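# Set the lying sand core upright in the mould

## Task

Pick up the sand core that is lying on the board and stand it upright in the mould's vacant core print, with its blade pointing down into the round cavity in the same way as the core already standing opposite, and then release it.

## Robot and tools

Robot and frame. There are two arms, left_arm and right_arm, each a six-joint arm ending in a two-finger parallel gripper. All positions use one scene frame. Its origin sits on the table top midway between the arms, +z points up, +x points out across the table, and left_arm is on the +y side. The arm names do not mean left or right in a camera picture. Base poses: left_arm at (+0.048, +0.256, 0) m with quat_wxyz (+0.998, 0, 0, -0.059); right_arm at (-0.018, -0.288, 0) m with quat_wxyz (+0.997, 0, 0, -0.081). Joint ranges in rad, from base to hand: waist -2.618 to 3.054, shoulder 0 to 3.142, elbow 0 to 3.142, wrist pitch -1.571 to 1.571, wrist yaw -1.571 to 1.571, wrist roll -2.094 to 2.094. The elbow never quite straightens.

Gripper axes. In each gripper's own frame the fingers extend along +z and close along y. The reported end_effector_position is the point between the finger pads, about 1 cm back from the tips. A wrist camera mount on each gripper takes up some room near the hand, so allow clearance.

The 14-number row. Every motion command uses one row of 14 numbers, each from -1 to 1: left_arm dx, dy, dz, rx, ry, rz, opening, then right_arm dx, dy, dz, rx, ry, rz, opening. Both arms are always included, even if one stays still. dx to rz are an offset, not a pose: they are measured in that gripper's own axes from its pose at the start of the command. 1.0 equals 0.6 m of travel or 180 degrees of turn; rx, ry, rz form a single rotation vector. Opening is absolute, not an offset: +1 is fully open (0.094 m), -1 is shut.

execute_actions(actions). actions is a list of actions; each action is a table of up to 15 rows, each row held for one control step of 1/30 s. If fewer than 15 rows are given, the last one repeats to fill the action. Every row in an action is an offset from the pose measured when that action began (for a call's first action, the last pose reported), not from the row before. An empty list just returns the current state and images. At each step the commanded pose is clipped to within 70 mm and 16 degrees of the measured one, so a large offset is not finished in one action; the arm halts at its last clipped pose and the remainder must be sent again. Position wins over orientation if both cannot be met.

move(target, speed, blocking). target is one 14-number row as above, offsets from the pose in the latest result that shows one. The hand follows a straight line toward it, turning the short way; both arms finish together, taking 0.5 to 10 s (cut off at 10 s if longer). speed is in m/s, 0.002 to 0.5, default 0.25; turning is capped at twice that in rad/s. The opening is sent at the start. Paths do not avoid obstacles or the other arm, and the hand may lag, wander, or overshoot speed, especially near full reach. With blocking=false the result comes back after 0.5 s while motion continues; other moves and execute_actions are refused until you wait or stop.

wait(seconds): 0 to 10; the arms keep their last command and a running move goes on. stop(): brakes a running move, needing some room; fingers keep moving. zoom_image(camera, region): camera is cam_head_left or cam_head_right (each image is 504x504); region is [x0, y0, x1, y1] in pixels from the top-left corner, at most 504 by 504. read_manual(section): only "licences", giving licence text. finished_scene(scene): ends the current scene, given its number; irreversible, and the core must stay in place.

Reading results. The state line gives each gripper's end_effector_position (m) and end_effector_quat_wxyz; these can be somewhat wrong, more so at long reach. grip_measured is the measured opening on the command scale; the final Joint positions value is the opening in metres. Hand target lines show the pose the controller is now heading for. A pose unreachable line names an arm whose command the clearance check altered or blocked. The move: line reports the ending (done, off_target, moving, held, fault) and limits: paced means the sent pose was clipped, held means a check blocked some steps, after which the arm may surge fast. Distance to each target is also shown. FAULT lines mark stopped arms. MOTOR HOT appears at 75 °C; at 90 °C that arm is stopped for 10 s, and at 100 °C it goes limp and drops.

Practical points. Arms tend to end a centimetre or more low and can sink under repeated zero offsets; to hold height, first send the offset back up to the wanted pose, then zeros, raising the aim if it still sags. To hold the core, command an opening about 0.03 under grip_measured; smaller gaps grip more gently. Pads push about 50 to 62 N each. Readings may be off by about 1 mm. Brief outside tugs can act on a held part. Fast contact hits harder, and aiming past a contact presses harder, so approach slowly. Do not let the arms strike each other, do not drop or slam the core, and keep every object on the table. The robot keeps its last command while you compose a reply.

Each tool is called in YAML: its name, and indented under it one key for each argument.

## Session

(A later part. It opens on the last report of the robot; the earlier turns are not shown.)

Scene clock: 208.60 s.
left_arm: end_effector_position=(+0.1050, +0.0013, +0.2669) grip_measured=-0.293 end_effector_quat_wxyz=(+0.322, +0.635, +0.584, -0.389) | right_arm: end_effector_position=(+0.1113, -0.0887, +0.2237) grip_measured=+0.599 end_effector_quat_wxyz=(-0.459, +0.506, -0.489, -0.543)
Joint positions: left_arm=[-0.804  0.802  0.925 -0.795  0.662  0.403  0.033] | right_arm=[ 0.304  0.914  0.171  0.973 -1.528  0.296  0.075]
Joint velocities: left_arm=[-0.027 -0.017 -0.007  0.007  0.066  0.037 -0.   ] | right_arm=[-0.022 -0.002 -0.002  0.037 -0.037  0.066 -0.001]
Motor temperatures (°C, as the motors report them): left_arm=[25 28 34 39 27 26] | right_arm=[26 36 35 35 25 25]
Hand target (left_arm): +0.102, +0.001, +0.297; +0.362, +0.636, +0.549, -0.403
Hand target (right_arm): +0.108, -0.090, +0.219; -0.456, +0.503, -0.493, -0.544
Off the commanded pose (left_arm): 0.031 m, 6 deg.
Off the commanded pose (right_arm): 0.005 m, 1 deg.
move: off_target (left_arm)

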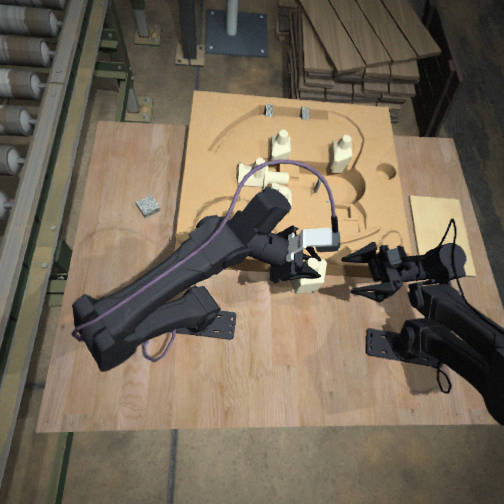

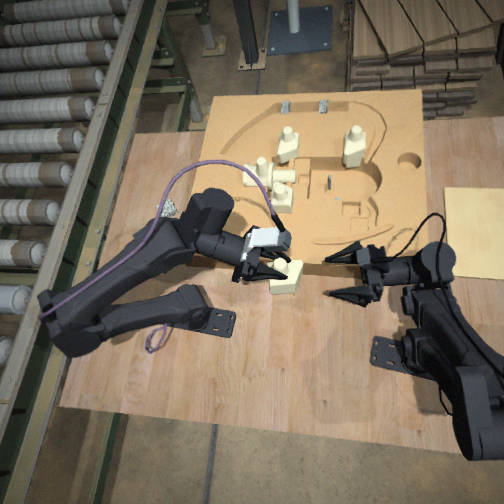

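move:
  target: [-0.229,0.4263,0.103,-0.4089,-0.0485,-0.179,-0.36,-0.022,-0.245,-0.53,0.632,-0.042,-0.006,0.6]
  speed: 0.25

zoom_image:
  camera: "cam_head_right"
  region: [270, 110, 430, 270]

zoom_image:
  camera: "cam_head_left"
  region: [270, 110, 430, 270]

Scene clock: 226.53 s.
left_arm: end_effector_position=(+0.3472, -0.1476, +0.3134) grip_measured=-0.294 end_effector_quat_wxyz=(+0.533, +0.149, +0.831, -0.059) | right_arm: end_effector_position=(+0.2851, -0.3897, +0.2083) grip_measured=+0.599 end_effector_quat_wxyz=(+0.692, +0.134, +0.703, -0.090)
Joint positions: left_arm=[-1.072  1.814  1.801 -0.635 -0.79  -0.426  0.033] | right_arm=[-0.177  0.804  0.182  0.597 -0.023  0.058  0.075]
Joint velocities: left_arm=[-0.002  0.002  0.012 -0.051 -0.066  0.051 -0.001] | right_arm=[-0.012  0.007 -0.007  0.081 -0.007  0.007  0.001]
Motor temperatures (°C, as the motors report them): left_arm=[25 28 38 41 27 26] | right_arm=[26 35 34 34 25 25]
Hand target (left_arm): +0.349, -0.146, +0.344; +0.561, +0.116, +0.816, -0.078
Hand target (right_arm): +0.289, -0.390, +0.226; +0.706, +0.130, +0.689, -0.095
Off the commanded pose (left_arm): 0.031 m, 6 deg.
Off the commanded pose (right_arm): 0.016 m, 2 deg.
move: off_target (left_arm, right_arm)

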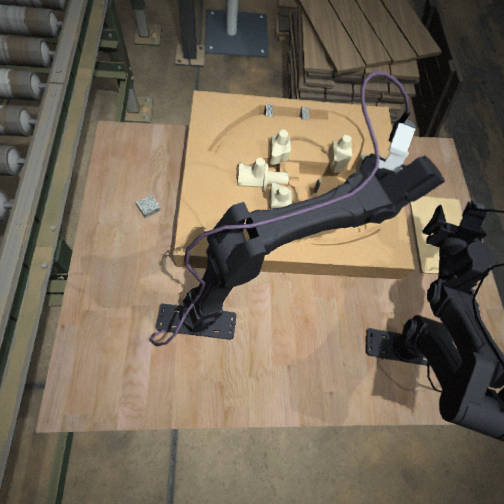

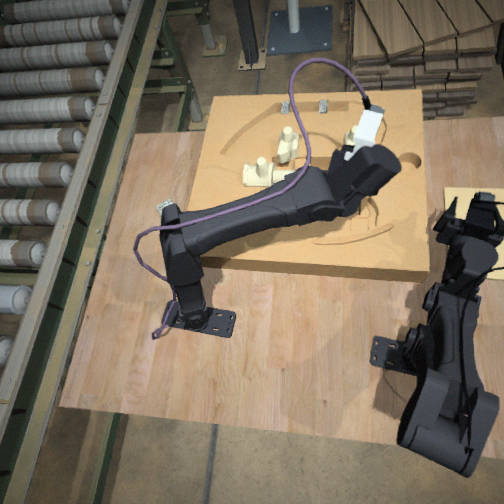

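Region (270, 110, 430, 270) of cam_head_right's 504x504 image, scaled by 3.150, with more detail than that image has.

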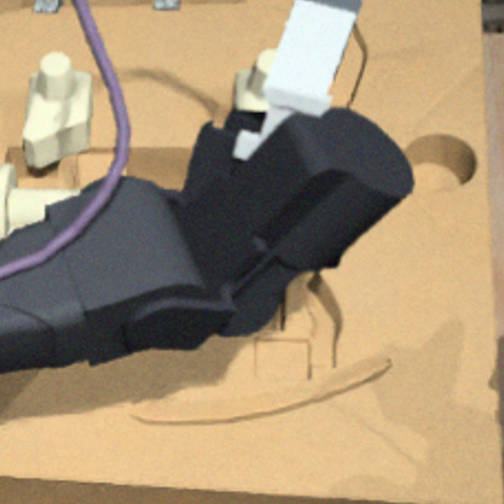

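Region (270, 110, 430, 270) of cam_head_left's 504x504 image, scaled by 3.150, with more detail than that image has.

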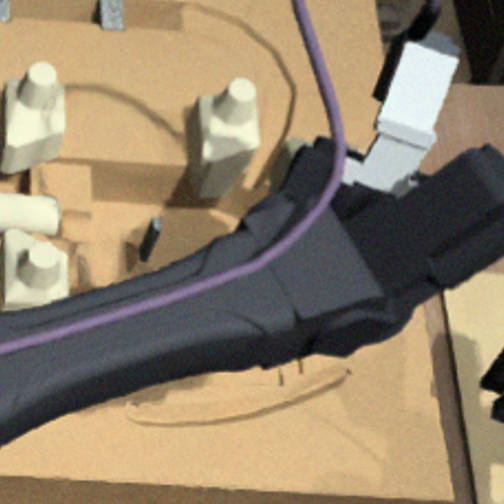

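move:
  target: [0.052,0,0.0385,0.2213,-0.0296,0.0743,-0.36,-0.02,0,0,0,0,0,0.6]
  speed: 0.2

zoom_image:
  camera: "cam_head_right"
  region: [270, 110, 430, 270]

zoom_image:
  camera: "cam_head_left"
  region: [270, 110, 430, 270]

Scene clock: 256.60 s.
left_arm: end_effector_position=(+0.3493, -0.1421, +0.2436) grip_measured=-0.294 end_effector_quat_wxyz=(+0.448, +0.419, +0.744, -0.266) | right_arm: end_effector_position=(+0.2829, -0.3892, +0.1984) grip_measured=+0.599 end_effector_quat_wxyz=(+0.676, +0.138, +0.718, -0.088)
Joint positions: left_arm=[-0.751  1.605  1.267 -0.144  0.159  0.06   0.033] | right_arm=[-0.177  0.786  0.182  0.535 -0.021  0.058  0.075]
Joint velocities: left_arm=[ 0.012 -0.017 -0.017  0.007 -0.051  0.066  0.   ] | right_arm=[ 0.042 -0.022  0.002 -0.022 -0.022 -0.022 -0.001]
Motor temperatures (°C, as the motors report them): left_arm=[25 35 40 42 28 26] | right_arm=[26 34 39 37 25 25]
Hand target (left_arm): +0.353, -0.145, +0.276; +0.490, +0.413, +0.713, -0.283
Hand target (right_arm): +0.284, -0.390, +0.220; +0.692, +0.134, +0.703, -0.090
Off the commanded pose (left_arm): 0.033 m, 6 deg.
Off the commanded pose (right_arm): 0.022 m, 3 deg.
move: off_target (left_arm, right_arm)

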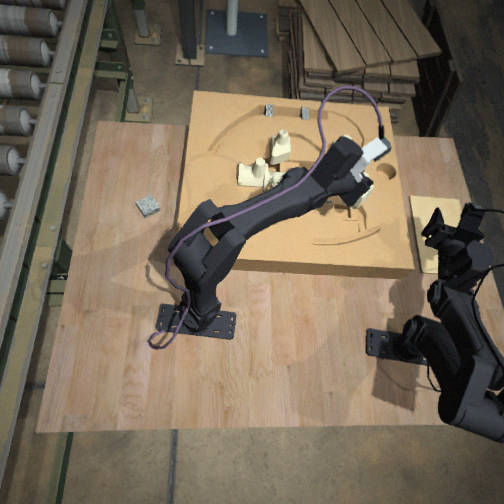

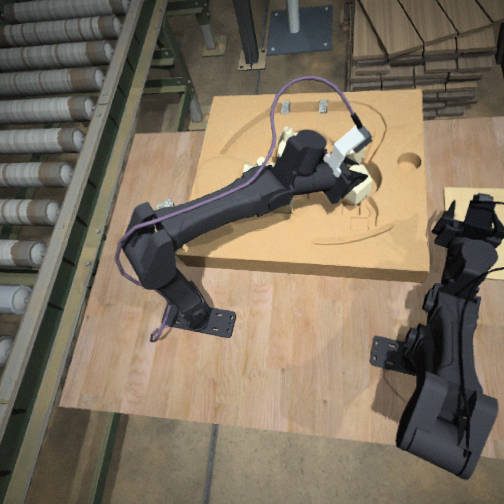

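Region (270, 110, 430, 270) of cam_head_right's 504x504 image, scaled by 3.150, with more detail than that image has.

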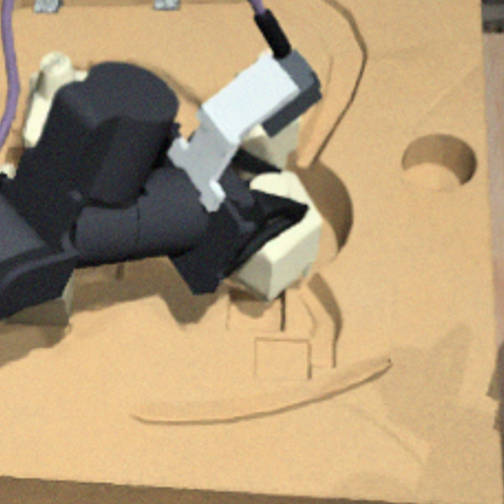

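Region (270, 110, 430, 270) of cam_head_left's 504x504 image, scaled by 3.150, with more detail than that image has.

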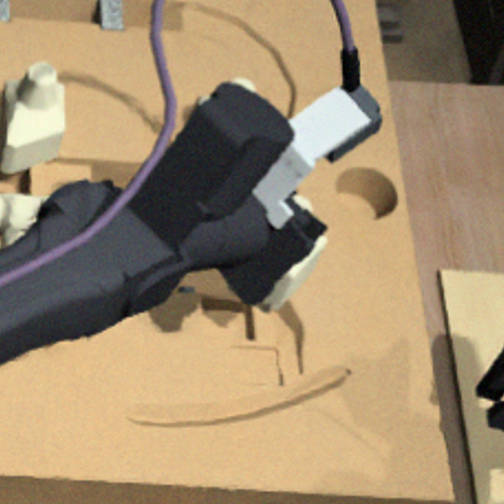

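zoom_image:
  camera: "cam_head_right"
  region: [315, 145, 395, 225]

Region (315, 145, 395, 225) of cam_head_right's 504x504 image, scaled by 6.300, with more detail than that image has.

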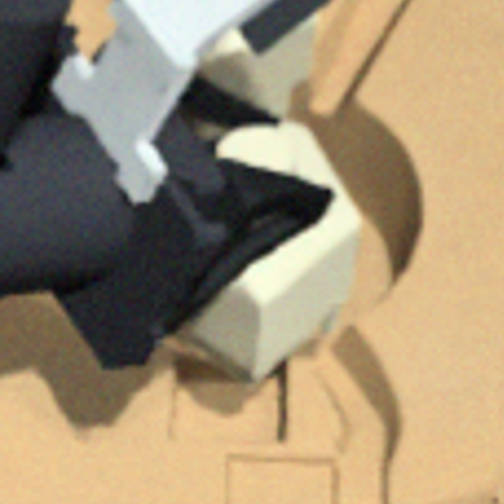

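move:
  target: [-0.0254,-0.0051,-0.0357,-0.2339,-0.0353,-0.1217,-0.36,-0.03,0,0,0,-0.015,0,0.6]
  speed: 0.2

Scene clock: 276.53 s.
left_arm: end_effector_position=(+0.3378, -0.1297, +0.2381) grip_measured=-0.294 end_effector_quat_wxyz=(+0.523, +0.101, +0.844, -0.065) | right_arm: end_effector_position=(+0.2829, -0.3892, +0.1984) grip_measured=+0.599 end_effector_quat_wxyz=(+0.676, +0.138, +0.718, -0.088)
Joint positions: left_arm=[-1.086  1.751  1.453 -0.416 -0.824 -0.572  0.033] | right_arm=[-0.177  0.786  0.182  0.535 -0.021  0.058  0.075]
Joint velocities: left_arm=[ 0.012 -0.002 -0.002 -0.037 -0.066 -0.051 -0.002] | right_arm=[-0.012  0.007  0.002 -0.037 -0.037 -0.007 -0.001]
Motor temperatures (°C, as the motors report them): left_arm=[25 36 38 46 27 26] | right_arm=[26 34 40 36 25 25]
Hand target (left_arm): +0.341, -0.133, +0.266; +0.549, +0.071, +0.829, -0.083
Hand target (right_arm): +0.283, -0.390, +0.216; +0.693, +0.135, +0.702, -0.091
Off the commanded pose (left_arm): 0.029 m, 5 deg.
Off the commanded pose (right_arm): 0.018 m, 3 deg.
move: off_target (left_arm, right_arm)

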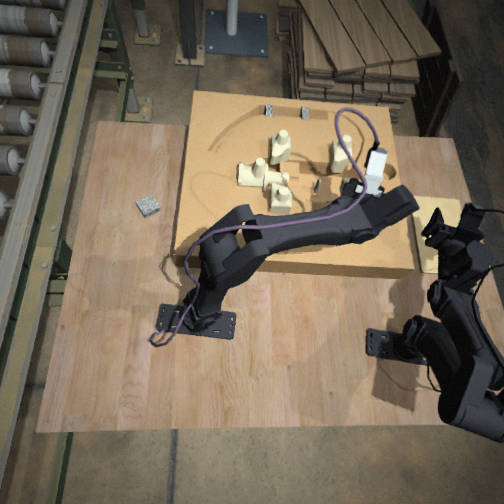

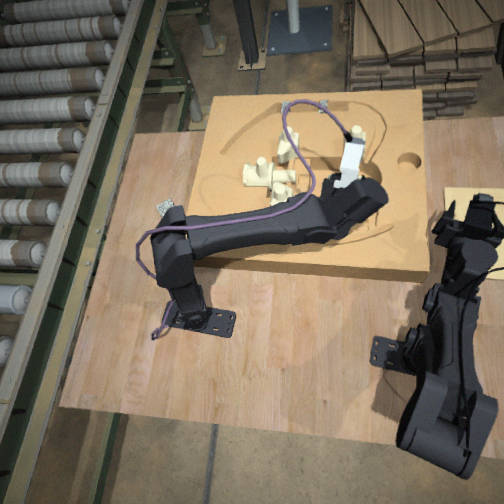

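execute_actions:
  actions:
    - [[-0.044,-0.0045,-0.0145,-0.0013,-0.0214,-0.0201,-0.36,-0.03,0,0,0,-0.015,0,0.6],[-0.0415,-0.0048,-0.013,-0.0013,-0.0214,-0.0201,-0.36,-0.03,0,0,0,-0.015,0,0.6],[-0.0385,-0.0051,-0.0115,-0.0013,-0.0214,-0.0201,-0.36,-0.03,0,0,0,-0.015,0,0.6],[-0.0355,-0.0054,-0.01,-0.0013,-0.0214,-0.0201,-0.36,-0.03,0,0,0,-0.015,0,0.6],[-0.0325,-0.0058,-0.0084,-0.0013,-0.0214,-0.0201,-0.36,-0.03,0,0,0,-0.015,0,0.6],[-0.0295,-0.0061,-0.0068,-0.0013,-0.0214,-0.0201,-0.36,-0.03,0,0,0,-0.015,0,0.6],[-0.0265,-0.0065,-0.0052,-0.0013,-0.0214,-0.0201,-0.36,-0.03,0,0,0,-0.015,0,0.6],[-0.0235,-0.0068,-0.0036,-0.0013,-0.0214,-0.0201,-0.36,-0.03,0,0,0,-0.015,0,0.6],[-0.0205,-0.0072,-0.002,-0.0013,-0.0214,-0.0201,-0.36,-0.03,0,0,0,-0.015,0,0.6],[-0.0175,-0.0075,-0.0004,-0.0013,-0.0214,-0.0201,-0.36,-0.03,0,0,0,-0.015,0,0.6],[-0.0145,-0.0079,0.0012,-0.0013,-0.0214,-0.0201,-0.36,-0.03,0,0,0,-0.015,0,0.6],[-0.0118,-0.0082,0.0027,-0.0013,-0.0214,-0.0201,-0.36,-0.03,0,0,0,-0.015,0,0.6],[-0.0094,-0.0085,0.0039,-0.0013,-0.0214,-0.0201,-0.36,-0.03,0,0,0,-0.015,0,0.6],[-0.0075,-0.0087,0.0049,-0.0013,-0.0214,-0.0201,-0.36,-0.03,0,0,0,-0.015,0,0.6],[-0.0062,-0.0089,0.0056,-0.0013,-0.0214,-0.0201,-0.36,-0.03,0,0,0,-0.015,0,0.6]]

wait:
  seconds: 0.6

Scene clock: 283.10 s.
left_arm: end_effector_position=(+0.3393, -0.1331, +0.2301) grip_measured=-0.294 end_effector_quat_wxyz=(+0.525, +0.095, +0.843, -0.070) | right_arm: end_effector_position=(+0.2829, -0.3892, +0.1984) grip_measured=+0.599 end_effector_quat_wxyz=(+0.676, +0.138, +0.718, -0.088)
Joint positions: left_arm=[-1.086  1.764  1.43  -0.371 -0.826 -0.58   0.033] | right_arm=[-0.177  0.786  0.182  0.535 -0.021  0.058  0.075]
Joint velocities: left_arm=[-0.002  0.056 -0.178  0.095 -0.007 -0.022  0.001] | right_arm=[ 0.007 -0.012  0.007 -0.007 -0.007 -0.037 -0.002]
Motor temperatures (°C, as the motors report them): left_arm=[25 36 39 45 28 26] | right_arm=[26 34 40 37 25 25]
Hand target (left_arm): +0.341, -0.135, +0.240; +0.547, +0.071, +0.830, -0.083
Hand target (right_arm): +0.283, -0.390, +0.216; +0.693, +0.135, +0.702, -0.091
Off the commanded pose (left_arm): 0.010 m, 4 deg.
Off the commanded pose (right_arm): 0.018 m, 3 deg.

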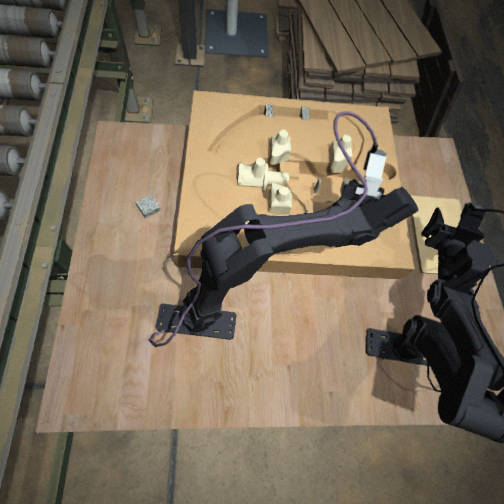

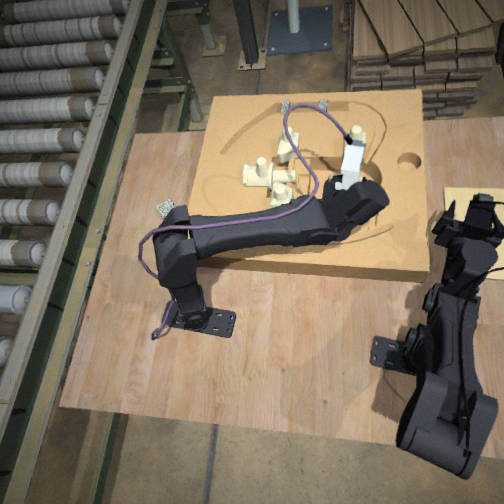

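Scene clock: 283.70 s.
left_arm: end_effector_position=(+0.3397, -0.1342, +0.2223) grip_measured=-0.294 end_effector_quat_wxyz=(+0.523, +0.097, +0.844, -0.068) | right_arm: end_effector_position=(+0.2829, -0.3892, +0.1984) grip_measured=+0.599 end_effector_quat_wxyz=(+0.676, +0.138, +0.718, -0.088)
Joint positions: left_arm=[-1.086  1.775  1.416 -0.354 -0.826 -0.581  0.033] | right_arm=[-0.177  0.786  0.182  0.535 -0.021  0.058  0.075]
Joint velocities: left_arm=[ 0.007 -0.022  0.012  0.037 -0.007  0.022 -0.   ] | right_arm=[ 0.007  0.027 -0.007  0.051 -0.051  0.022  0.   ]
Motor temperatures (°C, as the motors report them): left_arm=[25 36 39 45 28 26] | right_arm=[26 34 40 37 25 25]
Hand target (left_arm): +0.341, -0.135, +0.240; +0.547, +0.071, +0.830, -0.083
Hand target (right_arm): +0.283, -0.390, +0.216; +0.693, +0.135, +0.702, -0.091
Off the commanded pose (left_arm): 0.018 m, 5 deg.
Off the commanded pose (right_arm): 0.018 m, 3 deg.
wait: 0.60 s; at rest by 0.30 s

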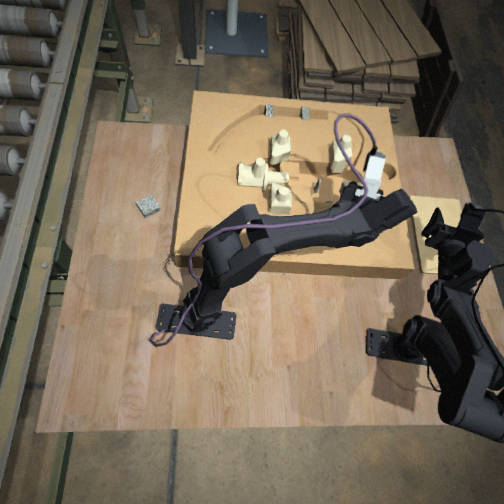

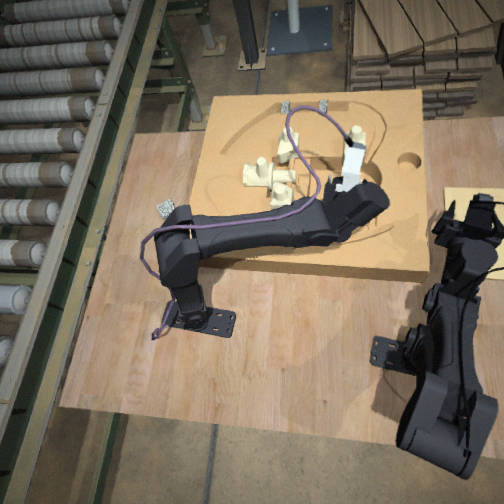

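execute_actions:
  actions:
    - [[-0.0255,-0.0024,-0.0095,-0.0015,-0.0205,-0.0169,-0.36,-0.03,0,0,0,-0.015,0,0.6],[-0.023,-0.0023,-0.0084,-0.0015,-0.0205,-0.0169,-0.36,-0.03,0,0,0,-0.015,0,0.6],[-0.0203,-0.0022,-0.0073,-0.0015,-0.0205,-0.0169,-0.36,-0.03,0,0,0,-0.015,0,0.6],[-0.0176,-0.0021,-0.0061,-0.0015,-0.0205,-0.0169,-0.36,-0.03,0,0,0,-0.015,0,0.6],[-0.0149,-0.002,-0.005,-0.0015,-0.0205,-0.0169,-0.36,-0.03,0,0,0,-0.015,0,0.6],[-0.0122,-0.002,-0.0038,-0.0015,-0.0205,-0.0169,-0.36,-0.03,0,0,0,-0.015,0,0.6],[-0.0095,-0.0019,-0.0026,-0.0015,-0.0205,-0.0169,-0.36,-0.03,0,0,0,-0.015,0,0.6],[-0.0068,-0.0018,-0.0015,-0.0015,-0.0205,-0.0169,-0.36,-0.03,0,0,0,-0.015,0,0.6],[-0.0041,-0.0017,-0.0003,-0.0015,-0.0205,-0.0169,-0.36,-0.03,0,0,0,-0.015,0,0.6],[-0.0014,-0.0016,0.0009,-0.0015,-0.0205,-0.0169,-0.36,-0.03,0,0,0,-0.015,0,0.6],[0.0013,-0.0015,0.002,-0.0015,-0.0205,-0.0169,-0.36,-0.03,0,0,0,-0.015,0,0.6],[0.004,-0.0014,0.0032,-0.0015,-0.0205,-0.0169,-0.36,-0.03,0,0,0,-0.015,0,0.6],[0.0065,-0.0013,0.0043,-0.0015,-0.0205,-0.0169,-0.36,-0.03,0,0,0,-0.015,0,0.6],[0.0088,-0.0012,0.0053,-0.0015,-0.0205,-0.0169,-0.36,-0.03,0,0,0,-0.015,0,0.6],[0.0106,-0.0012,0.0061,-0.0015,-0.0205,-0.0169,-0.36,-0.03,0,0,0,-0.015,0,0.6]]

wait:
  seconds: 0.6

Scene clock: 288.97 s.
left_arm: end_effector_position=(+0.3383, -0.1302, +0.2025) grip_measured=-0.294 end_effector_quat_wxyz=(+0.521, +0.096, +0.845, -0.065) | right_arm: end_effector_position=(+0.2829, -0.3892, +0.1984) grip_measured=+0.599 end_effector_quat_wxyz=(+0.676, +0.138, +0.718, -0.088)
Joint positions: left_arm=[-1.086  1.775  1.342 -0.29  -0.827 -0.586  0.033] | right_arm=[-0.177  0.786  0.182  0.535 -0.021  0.058  0.075]
Joint velocities: left_arm=[ 0.012  0.012 -0.168  0.183 -0.051  0.007  0.001] | right_arm=[ 0.002  0.017 -0.007  0.022 -0.051 -0.051 -0.   ]
Motor temperatures (°C, as the motors report them): left_arm=[25 37 39 45 28 26] | right_arm=[26 34 39 37 25 25]
Hand target (left_arm): +0.339, -0.134, +0.215; +0.546, +0.070, +0.831, -0.082
Hand target (right_arm): +0.283, -0.390, +0.216; +0.693, +0.135, +0.702, -0.091
Off the commanded pose (left_arm): 0.013 m, 5 deg.
Off the commanded pose (right_arm): 0.018 m, 3 deg.

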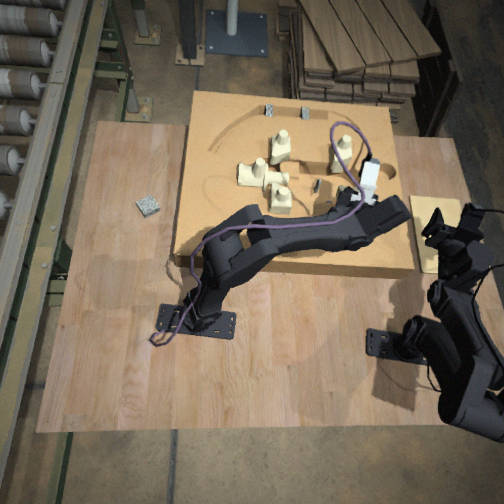

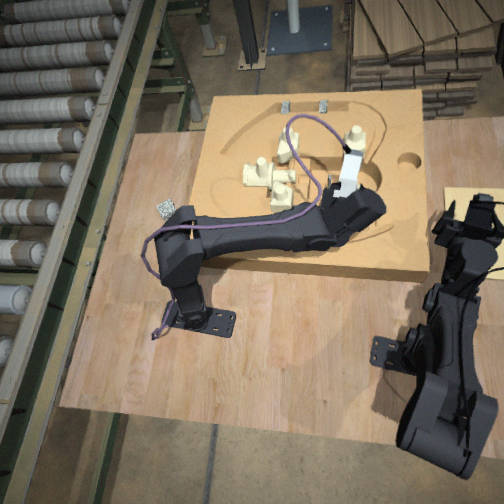

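Scene clock: 289.57 s.
left_arm: end_effector_position=(+0.3391, -0.1323, +0.1995) grip_measured=-0.294 end_effector_quat_wxyz=(+0.523, +0.094, +0.844, -0.069) | right_arm: end_effector_position=(+0.2829, -0.3892, +0.1984) grip_measured=+0.599 end_effector_quat_wxyz=(+0.676, +0.138, +0.718, -0.088)
Joint positions: left_arm=[-1.086  1.782  1.334 -0.265 -0.827 -0.587  0.033] | right_arm=[-0.177  0.786  0.182  0.535 -0.021  0.058  0.075]
Joint velocities: left_arm=[ 0.012  0.012 -0.012 -0.051 -0.066  0.007 -0.001] | right_arm=[-0.007 -0.007 -0.007  0.037 -0.007 -0.037  0.   ]
Motor temperatures (°C, as the motors report them): left_arm=[25 37 38 45 28 26] | right_arm=[26 34 39 37 25 25]
Hand target (left_arm): +0.339, -0.134, +0.215; +0.546, +0.070, +0.831, -0.082
Hand target (right_arm): +0.283, -0.390, +0.216; +0.693, +0.135, +0.702, -0.091
Off the commanded pose (left_arm): 0.016 m, 5 deg.
Off the commanded pose (right_arm): 0.018 m, 3 deg.
wait: 0.60 s; at rest by 0.30 s

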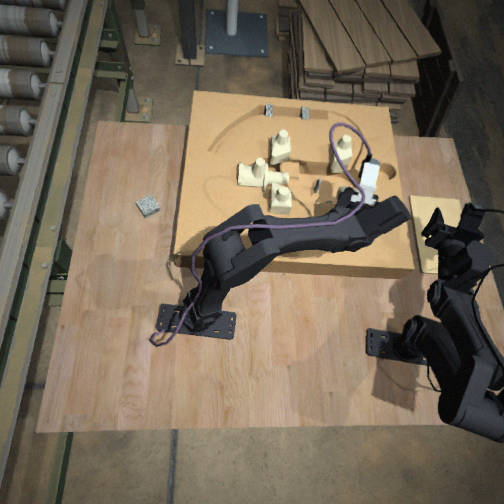

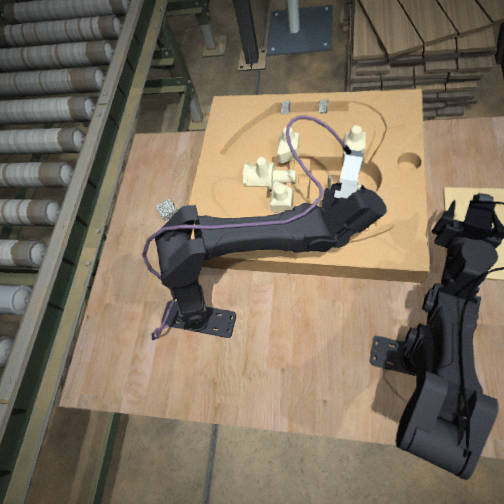

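execute_actions:
  actions:
    - [[-0.0223,-0.004,-0.0082,-0.0015,-0.02,-0.015,-0.36,-0.03,0,0,0,-0.015,0,0.6],[-0.0203,-0.004,-0.0072,-0.0015,-0.02,-0.015,-0.36,-0.03,0,0,0,-0.015,0,0.6],[-0.0183,-0.0042,-0.0062,-0.0015,-0.02,-0.015,-0.36,-0.03,0,0,0,-0.015,0,0.6],[-0.0163,-0.0042,-0.0052,-0.0015,-0.02,-0.015,-0.36,-0.03,0,0,0,-0.015,0,0.6],[-0.0143,-0.0043,-0.0042,-0.0015,-0.02,-0.015,-0.36,-0.03,0,0,0,-0.015,0,0.6],[-0.0123,-0.0043,-0.0032,-0.0015,-0.02,-0.015,-0.36,-0.03,0,0,0,-0.015,0,0.6],[-0.0103,-0.0044,-0.0022,-0.0015,-0.02,-0.015,-0.36,-0.03,0,0,0,-0.015,0,0.6],[-0.0083,-0.0044,-0.0012,-0.0015,-0.02,-0.015,-0.36,-0.03,0,0,0,-0.015,0,0.6],[-0.0063,-0.0045,-0.0002,-0.0015,-0.02,-0.015,-0.36,-0.03,0,0,0,-0.015,0,0.6],[-0.0043,-0.0045,0.0008,-0.0015,-0.02,-0.015,-0.36,-0.03,0,0,0,-0.015,0,0.6],[-0.0023,-0.0046,0.0018,-0.0015,-0.02,-0.015,-0.36,-0.03,0,0,0,-0.015,0,0.6],[-0.0003,-0.0046,0.0028,-0.0015,-0.02,-0.015,-0.36,-0.03,0,0,0,-0.015,0,0.6],[0.0017,-0.0047,0.0038,-0.0015,-0.02,-0.015,-0.36,-0.03,0,0,0,-0.015,0,0.6],[0.0037,-0.0048,0.0048,-0.0015,-0.02,-0.015,-0.36,-0.03,0,0,0,-0.015,0,0.6],[0.0055,-0.0048,0.0058,-0.0015,-0.02,-0.015,-0.36,-0.03,0,0,0,-0.015,0,0.6]]

wait:
  seconds: 0.6

Scene clock: 294.53 s.
left_arm: end_effector_position=(+0.3390, -0.1314, +0.1821) grip_measured=-0.294 end_effector_quat_wxyz=(+0.522, +0.095, +0.845, -0.065) | right_arm: end_effector_position=(+0.2829, -0.3892, +0.1984) grip_measured=+0.599 end_effector_quat_wxyz=(+0.676, +0.138, +0.718, -0.088)
Joint positions: left_arm=[-1.086  1.798  1.287 -0.21  -0.829 -0.587  0.033] | right_arm=[-0.177  0.786  0.182  0.535 -0.021  0.058  0.075]
Joint velocities: left_arm=[ 0.007  0.061 -0.11   0.007 -0.007  0.007 -0.001] | right_arm=[-0.012 -0.022 -0.002 -0.066 -0.007 -0.007 -0.001]
Motor temperatures (°C, as the motors report them): left_arm=[25 37 38 45 28 26] | right_arm=[26 34 39 37 25 25]
Hand target (left_arm): +0.340, -0.135, +0.195; +0.546, +0.070, +0.831, -0.081
Hand target (right_arm): +0.283, -0.390, +0.216; +0.693, +0.135, +0.702, -0.091
Off the commanded pose (left_arm): 0.014 m, 5 deg.
Off the commanded pose (right_arm): 0.018 m, 3 deg.

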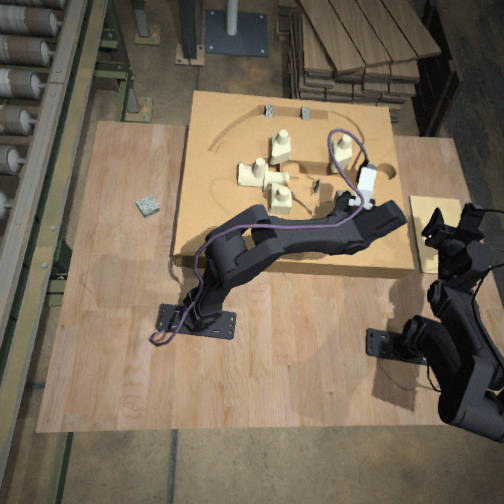

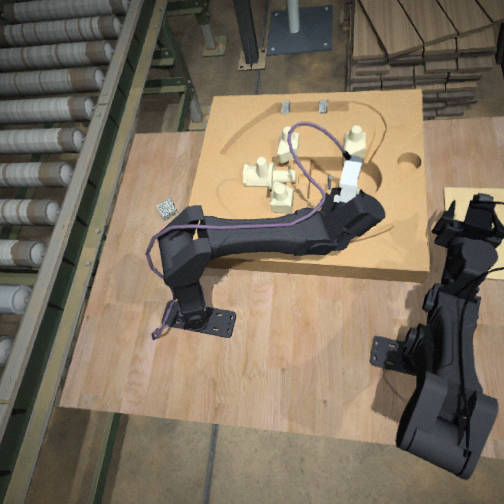

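Scene clock: 295.13 s.
left_arm: end_effector_position=(+0.3393, -0.1323, +0.1786) grip_measured=-0.294 end_effector_quat_wxyz=(+0.523, +0.094, +0.845, -0.067) | right_arm: end_effector_position=(+0.2829, -0.3892, +0.1984) grip_measured=+0.599 end_effector_quat_wxyz=(+0.676, +0.138, +0.718, -0.088)
Joint positions: left_arm=[-1.086  1.804  1.278 -0.191 -0.829 -0.588  0.033] | right_arm=[-0.177  0.786  0.182  0.535 -0.021  0.058  0.075]
Joint velocities: left_arm=[ 0.007  0.002 -0.002 -0.037  0.007 -0.022 -0.001] | right_arm=[-0.007  0.002  0.012 -0.007  0.007 -0.022 -0.001]
Motor temperatures (°C, as the motors report them): left_arm=[25 37 38 45 28 26] | right_arm=[26 34 39 38 25 25]
Hand target (left_arm): +0.340, -0.135, +0.195; +0.546, +0.070, +0.831, -0.081
Hand target (right_arm): +0.283, -0.390, +0.216; +0.693, +0.135, +0.702, -0.091
Off the commanded pose (left_arm): 0.017 m, 5 deg.
Off the commanded pose (right_arm): 0.018 m, 3 deg.
wait: 0.60 s; at rest by 0.23 s

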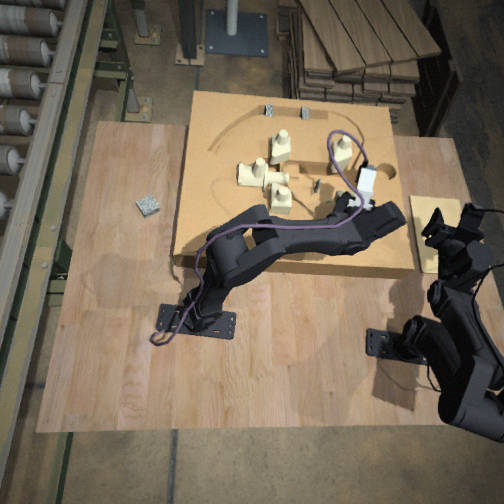

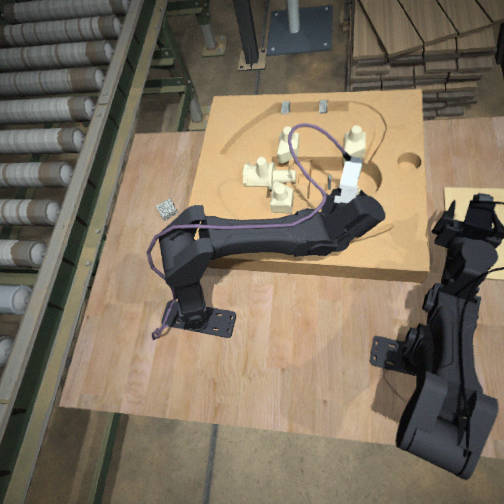

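execute_actions:
  actions:
    - [[-0.024,-0.0048,-0.0092,-0.0015,-0.02,-0.015,-0.36,-0.03,0,0,0,-0.015,0,0.6],[-0.0225,-0.0048,-0.0085,-0.0015,-0.02,-0.015,-0.36,-0.03,0,0,0,-0.015,0,0.6],[-0.021,-0.0048,-0.0077,-0.0015,-0.02,-0.015,-0.36,-0.03,0,0,0,-0.015,0,0.6],[-0.0195,-0.0048,-0.007,-0.0015,-0.02,-0.015,-0.36,-0.03,0,0,0,-0.015,0,0.6],[-0.018,-0.0048,-0.0062,-0.0015,-0.02,-0.015,-0.36,-0.03,0,0,0,-0.015,0,0.6],[-0.0165,-0.0048,-0.0055,-0.0015,-0.02,-0.015,-0.36,-0.03,0,0,0,-0.015,0,0.6],[-0.015,-0.0048,-0.0047,-0.0015,-0.02,-0.015,-0.36,-0.03,0,0,0,-0.015,0,0.6],[-0.0135,-0.0048,-0.004,-0.0015,-0.02,-0.015,-0.36,-0.03,0,0,0,-0.015,0,0.6],[-0.012,-0.0048,-0.0032,-0.0015,-0.02,-0.015,-0.36,-0.03,0,0,0,-0.015,0,0.6],[-0.0105,-0.0048,-0.0025,-0.0015,-0.02,-0.015,-0.36,-0.03,0,0,0,-0.015,0,0.6],[-0.009,-0.0048,-0.0017,-0.0015,-0.02,-0.015,-0.36,-0.03,0,0,0,-0.015,0,0.6],[-0.0075,-0.0048,-0.001,-0.0015,-0.02,-0.015,-0.36,-0.03,0,0,0,-0.015,0,0.6],[-0.006,-0.0048,-0.0002,-0.0015,-0.02,-0.015,-0.36,-0.03,0,0,0,-0.015,0,0.6],[-0.0045,-0.0048,0.0005,-0.0015,-0.02,-0.015,-0.36,-0.03,0,0,0,-0.015,0,0.6],[-0.0031,-0.0048,0.0012,-0.0015,-0.02,-0.015,-0.36,-0.03,0,0,0,-0.015,0,0.6]]

wait:
  seconds: 0.6

Scene clock: 300.43 s.
left_arm: end_effector_position=(+0.3387, -0.1336, +0.1716) grip_measured=-0.294 end_effector_quat_wxyz=(+0.526, +0.092, +0.843, -0.070) | right_arm: end_effector_position=(+0.2829, -0.3892, +0.1984) grip_measured=+0.599 end_effector_quat_wxyz=(+0.676, +0.138, +0.718, -0.088)
Joint positions: left_arm=[-1.089  1.813  1.251 -0.145 -0.834 -0.588  0.033] | right_arm=[-0.177  0.786  0.182  0.535 -0.021  0.058  0.075]
Joint velocities: left_arm=[-0.061  0.002 -0.066  0.095 -0.066 -0.022 -0.001] | right_arm=[ 0.012  0.002 -0.012  0.022 -0.007 -0.007  0.   ]
Motor temperatures (°C, as the motors report them): left_arm=[25 37 37 45 28 26] | right_arm=[26 34 39 38 25 25]
Hand target (left_arm): +0.340, -0.135, +0.180; +0.546, +0.070, +0.831, -0.079
Hand target (right_arm): +0.283, -0.390, +0.216; +0.693, +0.135, +0.702, -0.091
Off the commanded pose (left_arm): 0.009 m, 4 deg.
Off the commanded pose (right_arm): 0.018 m, 3 deg.

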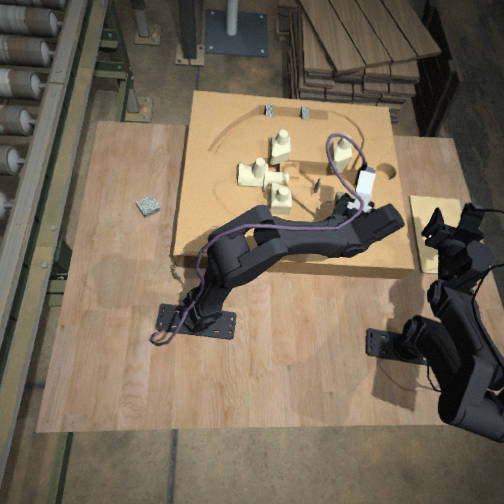

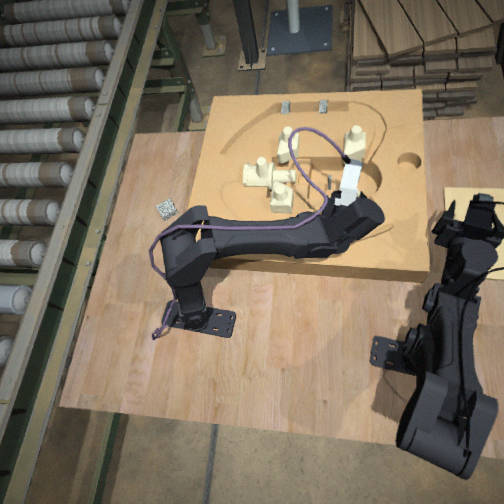

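Scene clock: 301.03 s.
left_arm: end_effector_position=(+0.3382, -0.1335, +0.1708) grip_measured=-0.294 end_effector_quat_wxyz=(+0.527, +0.091, +0.842, -0.071) | right_arm: end_effector_position=(+0.2829, -0.3892, +0.1984) grip_measured=+0.599 end_effector_quat_wxyz=(+0.676, +0.138, +0.718, -0.088)
Joint positions: left_arm=[-1.091  1.813  1.245 -0.137 -0.836 -0.588  0.033] | right_arm=[-0.177  0.786  0.182  0.535 -0.021  0.058  0.075]
Joint velocities: left_arm=[-0.012  0.007 -0.017  0.022 -0.022 -0.007  0.001] | right_arm=[-0.012  0.007  0.002 -0.022  0.007 -0.081  0.001]
Motor temperatures (°C, as the motors report them): left_arm=[25 37 37 45 28 26] | right_arm=[26 34 39 38 25 25]
Hand target (left_arm): +0.340, -0.135, +0.180; +0.546, +0.070, +0.831, -0.079
Hand target (right_arm): +0.283, -0.390, +0.216; +0.693, +0.135, +0.702, -0.091
Off the commanded pose (left_arm): 0.010 m, 4 deg.
Off the commanded pose (right_arm): 0.018 m, 3 deg.
wait: 0.60 s; at rest by 0.17 s

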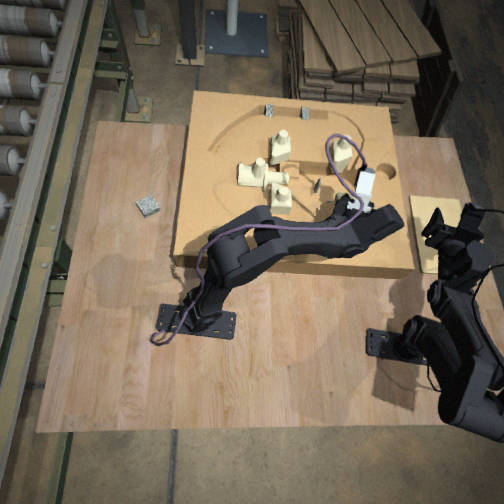

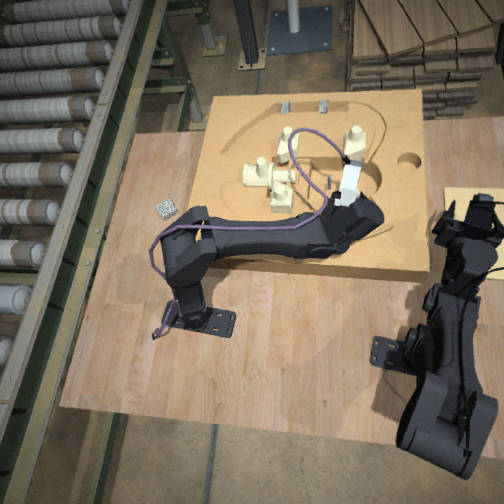

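execute_actions:
  actions:
    - [[-0.0144,-0.0026,-0.0036,-0.0028,-0.015,-0.0125,-0.36,-0.03,0,0,0,-0.015,0,0.6],[-0.0133,-0.0028,-0.0037,-0.0028,-0.0146,-0.0122,-0.36,-0.03,0,0,0,-0.015,0,0.6],[-0.0123,-0.0029,-0.0038,-0.0028,-0.0142,-0.0119,-0.36,-0.03,0,0,0,-0.015,0,0.6],[-0.0112,-0.003,-0.0039,-0.0028,-0.0138,-0.0116,-0.36,-0.03,0,0,0,-0.015,0,0.6],[-0.0102,-0.0032,-0.004,-0.0028,-0.0134,-0.0113,-0.36,-0.03,0,0,0,-0.015,0,0.6],[-0.0091,-0.0033,-0.004,-0.0028,-0.013,-0.011,-0.36,-0.03,0,0,0,-0.015,0,0.6],[-0.0081,-0.0034,-0.0041,-0.0028,-0.0126,-0.0107,-0.36,-0.03,0,0,0,-0.015,0,0.6],[-0.007,-0.0036,-0.0042,-0.0028,-0.0122,-0.0104,-0.36,-0.03,0,0,0,-0.015,0,0.6],[-0.006,-0.0037,-0.0043,-0.0028,-0.0118,-0.0101,-0.36,-0.03,0,0,0,-0.015,0,0.6],[-0.005,-0.0038,-0.0044,-0.0028,-0.0114,-0.0098,-0.36,-0.03,0,0,0,-0.015,0,0.6],[-0.0039,-0.004,-0.0045,-0.0028,-0.011,-0.0095,-0.36,-0.03,0,0,0,-0.015,0,0.6],[-0.0029,-0.0041,-0.0046,-0.0028,-0.0106,-0.0092,-0.36,-0.03,0,0,0,-0.015,0,0.6],[-0.0018,-0.0042,-0.0046,-0.0028,-0.0102,-0.0089,-0.36,-0.03,0,0,0,-0.015,0,0.6],[-0.0008,-0.0044,-0.0047,-0.0028,-0.01,-0.0086,-0.36,-0.03,0,0,0,-0.015,0,0.6],[0.0002,-0.0045,-0.0048,-0.0028,-0.01,-0.0085,-0.36,-0.03,0,0,0,-0.015,0,0.6]]

wait:
  seconds: 0.6

Scene clock: 307.83 s.
left_arm: end_effector_position=(+0.3376, -0.1336, +0.1703) grip_measured=-0.294 end_effector_quat_wxyz=(+0.529, +0.089, +0.841, -0.069) | right_arm: end_effector_position=(+0.2829, -0.3892, +0.1984) grip_measured=+0.599 end_effector_quat_wxyz=(+0.676, +0.138, +0.718, -0.088)
Joint positions: left_arm=[-1.094  1.816  1.245 -0.136 -0.844 -0.593  0.033] | right_arm=[-0.177  0.786  0.182  0.535 -0.021  0.058  0.075]
Joint velocities: left_arm=[-0.037  0.002  0.002 -0.066 -0.051  0.007 -0.   ] | right_arm=[ 0.002 -0.002 -0.002 -0.095  0.066 -0.022  0.   ]
Motor temperatures (°C, as the motors report them): left_arm=[25 37 37 45 28 26] | right_arm=[26 33 39 38 25 25]
Hand target (left_arm): +0.335, -0.135, +0.172; +0.539, +0.077, +0.835, -0.075
Hand target (right_arm): +0.283, -0.390, +0.216; +0.693, +0.135, +0.702, -0.091
Off the commanded pose (left_arm): 0.004 m, 2 deg.
Off the commanded pose (right_arm): 0.018 m, 3 deg.

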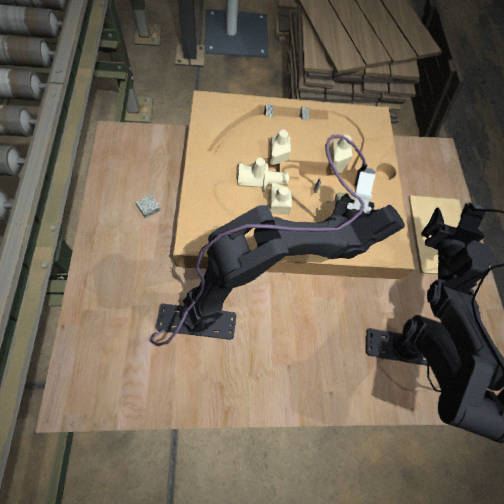

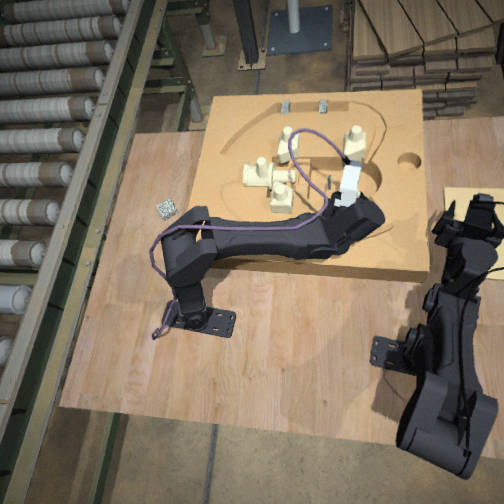

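Scene clock: 308.43 s.
left_arm: end_effector_position=(+0.3376, -0.1334, +0.1703) grip_measured=-0.294 end_effector_quat_wxyz=(+0.529, +0.088, +0.841, -0.069) | right_arm: end_effector_position=(+0.2829, -0.3892, +0.1984) grip_measured=+0.599 end_effector_quat_wxyz=(+0.676, +0.138, +0.718, -0.088)
Joint positions: left_arm=[-1.095  1.817  1.245 -0.136 -0.848 -0.595  0.033] | right_arm=[-0.177  0.786  0.182  0.535 -0.021  0.058  0.075]
Joint velocities: left_arm=[-0.017  0.007  0.022 -0.095 -0.022  0.022 -0.001] | right_arm=[ 0.012 -0.012  0.022  0.007  0.081  0.007 -0.001]
Motor temperatures (°C, as the motors report them): left_arm=[25 37 37 45 28 26] | right_arm=[26 33 39 38 25 25]
Hand target (left_arm): +0.335, -0.135, +0.172; +0.539, +0.077, +0.835, -0.075
Hand target (right_arm): +0.283, -0.390, +0.216; +0.693, +0.135, +0.702, -0.091
Off the commanded pose (left_arm): 0.004 m, 2 deg.
Off the commanded pose (right_arm): 0.018 m, 3 deg.
wait: 0.60 s; at rest by 0.17 s

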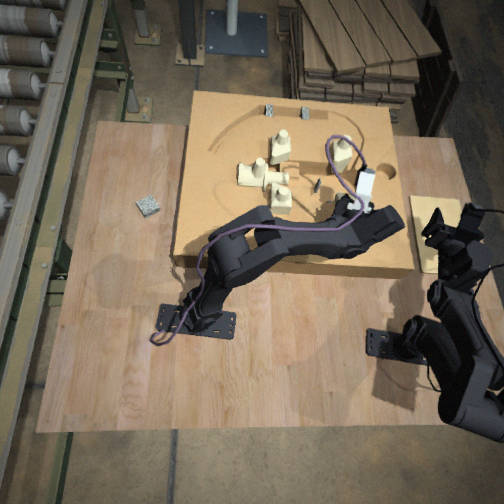

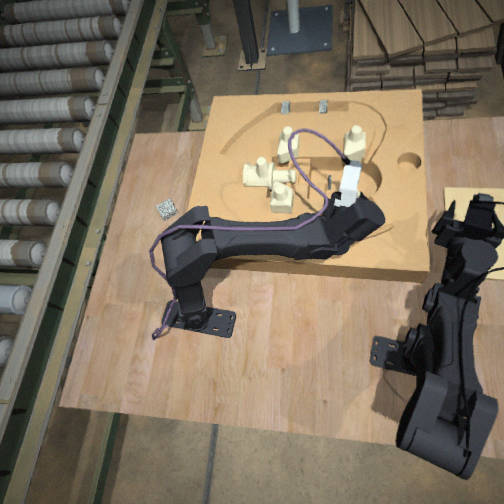

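execute_actions:
  actions:
    - [[-0.002,0,-0.001,0,0,0,-0.33,-0.03,0,0,0,-0.015,0,0.6],[-0.002,0,-0.001,0,0,0,-0.31,-0.03,0,0,0,-0.015,0,0.6],[-0.002,0,-0.001,0,0,0,-0.295,-0.03,0,0,0,-0.015,0,0.6],[-0.002,0,-0.001,0,0,0,-0.285,-0.03,0,0,0,-0.015,0,0.6],[-0.002,0,-0.001,0,0,0,-0.275,-0.03,0,0,0,-0.015,0,0.6],[-0.002,0,-0.001,0,0,0,-0.26,-0.03,0,0,0,-0.015,0,0.6],[-0.002,0,-0.001,0,0,0,-0.24,-0.03,0,0,0,-0.015,0,0.6],[-0.002,0,-0.001,0,0,0,-0.21,-0.03,0,0,0,-0.015,0,0.6],[-0.002,0,-0.001,0,0,0,-0.18,-0.03,0,0,0,-0.015,0,0.6],[-0.002,0,-0.001,0,0,0,-0.14,-0.03,0,0,0,-0.015,0,0.6],[-0.002,0,-0.001,0,0,0,-0.1,-0.03,0,0,0,-0.015,0,0.6],[-0.002,0,-0.001,0,0,0,-0.05,-0.03,0,0,0,-0.015,0,0.6]]

move:
  target: [-0.006,-0.004,-0.004,0.2255,0.0057,0.1075,-0.05,-0.03,0,0,0,-0.015,0,0.6]
  speed: 0.15

zoom_image:
  camera: "cam_head_right"
  region: [300, 120, 420, 240]

Scene clock: 314.10 s.
left_arm: end_effector_position=(+0.3370, -0.1348, +0.1699) grip_measured=-0.052 end_effector_quat_wxyz=(+0.527, +0.089, +0.842, -0.072) | right_arm: end_effector_position=(+0.2829, -0.3892, +0.1984) grip_measured=+0.599 end_effector_quat_wxyz=(+0.676, +0.138, +0.718, -0.088)
Joint positions: left_arm=[-1.095  1.817  1.245 -0.134 -0.839 -0.595  0.045] | right_arm=[-0.177  0.786  0.182  0.535 -0.021  0.058  0.075]
Joint velocities: left_arm=[ 0.012 -0.002 -0.002 -0.022 -0.007 -0.007  0.   ] | right_arm=[ 0.012  0.012  0.002  0.007 -0.007 -0.007  0.001]
Motor temperatures (°C, as the motors report them): left_arm=[25 37 36 45 28 26] | right_arm=[26 33 39 38 25 25]
Hand target (left_arm): +0.338, -0.133, +0.172; +0.529, +0.088, +0.841, -0.069
Hand target (right_arm): +0.283, -0.390, +0.216; +0.693, +0.135, +0.702, -0.091
Off the commanded pose (left_arm): 0.002 m, 0 deg.
Off the commanded pose (right_arm): 0.018 m, 3 deg.

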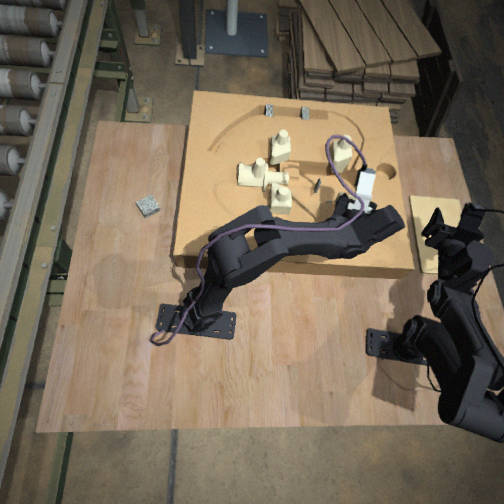

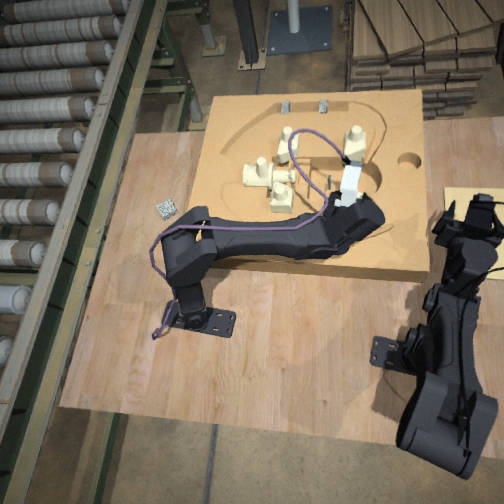

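Scene clock: 317.20 s.
left_arm: end_effector_position=(+0.3344, -0.1432, +0.1777) grip_measured=-0.052 end_effector_quat_wxyz=(+0.465, +0.401, +0.740, -0.274) | right_arm: end_effector_position=(+0.2829, -0.3892, +0.1984) grip_measured=+0.599 end_effector_quat_wxyz=(+0.676, +0.138, +0.718, -0.088)
Joint positions: left_arm=[-0.795  1.626  0.975  0.218  0.106  0.012  0.045] | right_arm=[-0.177  0.786  0.182  0.535 -0.021  0.058  0.075]
Joint velocities: left_arm=[ 0.017 -0.002 -0.012  0.007  0.051 -0.022 -0.001] | right_arm=[ 0.012 -0.012 -0.007  0.066  0.051  0.007  0.001]
Motor temperatures (°C, as the motors report them): left_arm=[25 37 36 44 28 26] | right_arm=[26 33 39 38 25 25]
Hand target (left_arm): +0.335, -0.137, +0.175; +0.461, +0.404, +0.742, -0.271
Hand target (right_arm): +0.283, -0.390, +0.216; +0.693, +0.135, +0.702, -0.091
Off the commanded pose (left_arm): 0.007 m, 1 deg.
Off the commanded pose (right_arm): 0.018 m, 3 deg.
move: off_target (right_arm)

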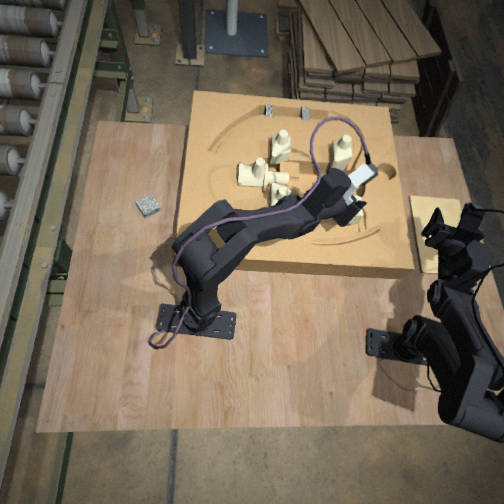

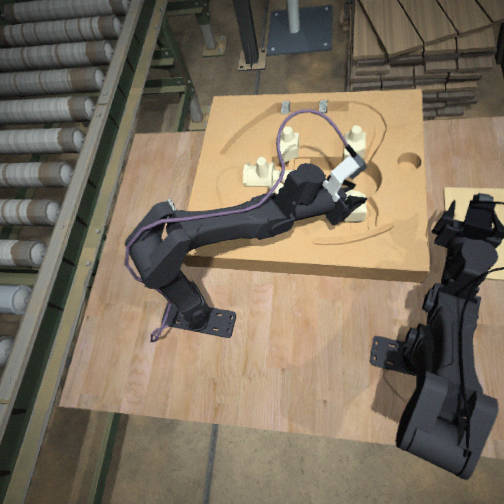

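Region (300, 120, 420, 240) of cam_head_right's 504x504 image, scaled by 4.200, with more detail than that image has.

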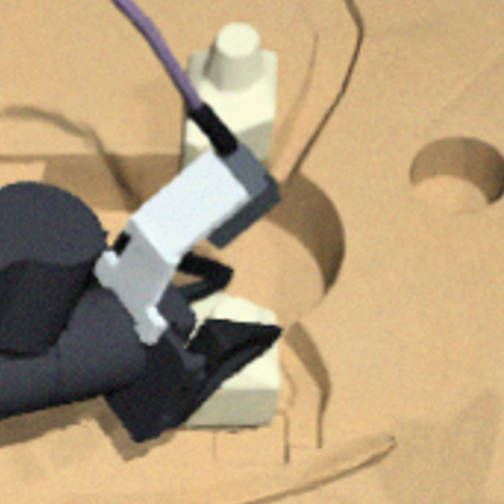

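zoom_image:
  camera: "cam_head_right"
  region: [320, 170, 384, 234]

zoom_image:
  camera: "cam_head_left"
  region: [310, 160, 390, 240]

Region (320, 170, 384, 234) of cam_head_right's 504x504 image, scaled by 7.875, with more detail than that image has.

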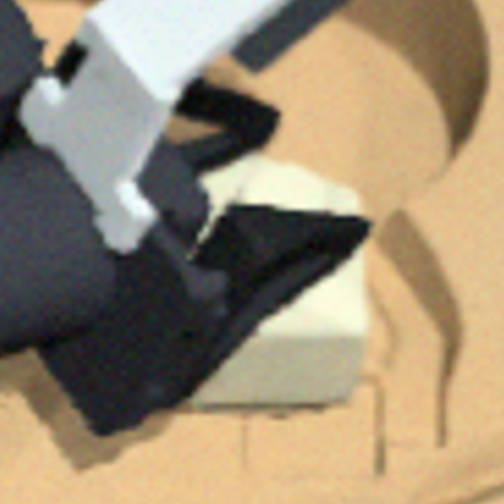

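Region (310, 160, 390, 240) of cam_head_left's 504x504 image, scaled by 6.300, with more detail than that image has.

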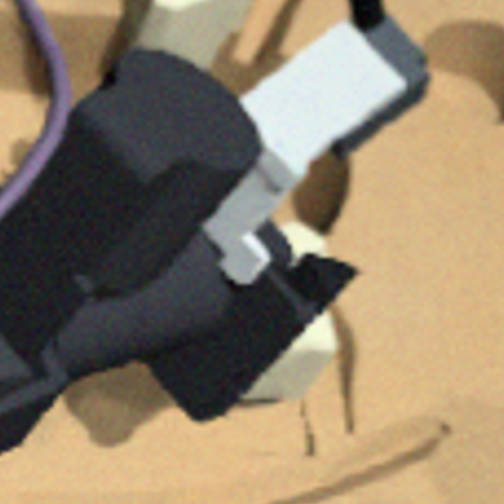

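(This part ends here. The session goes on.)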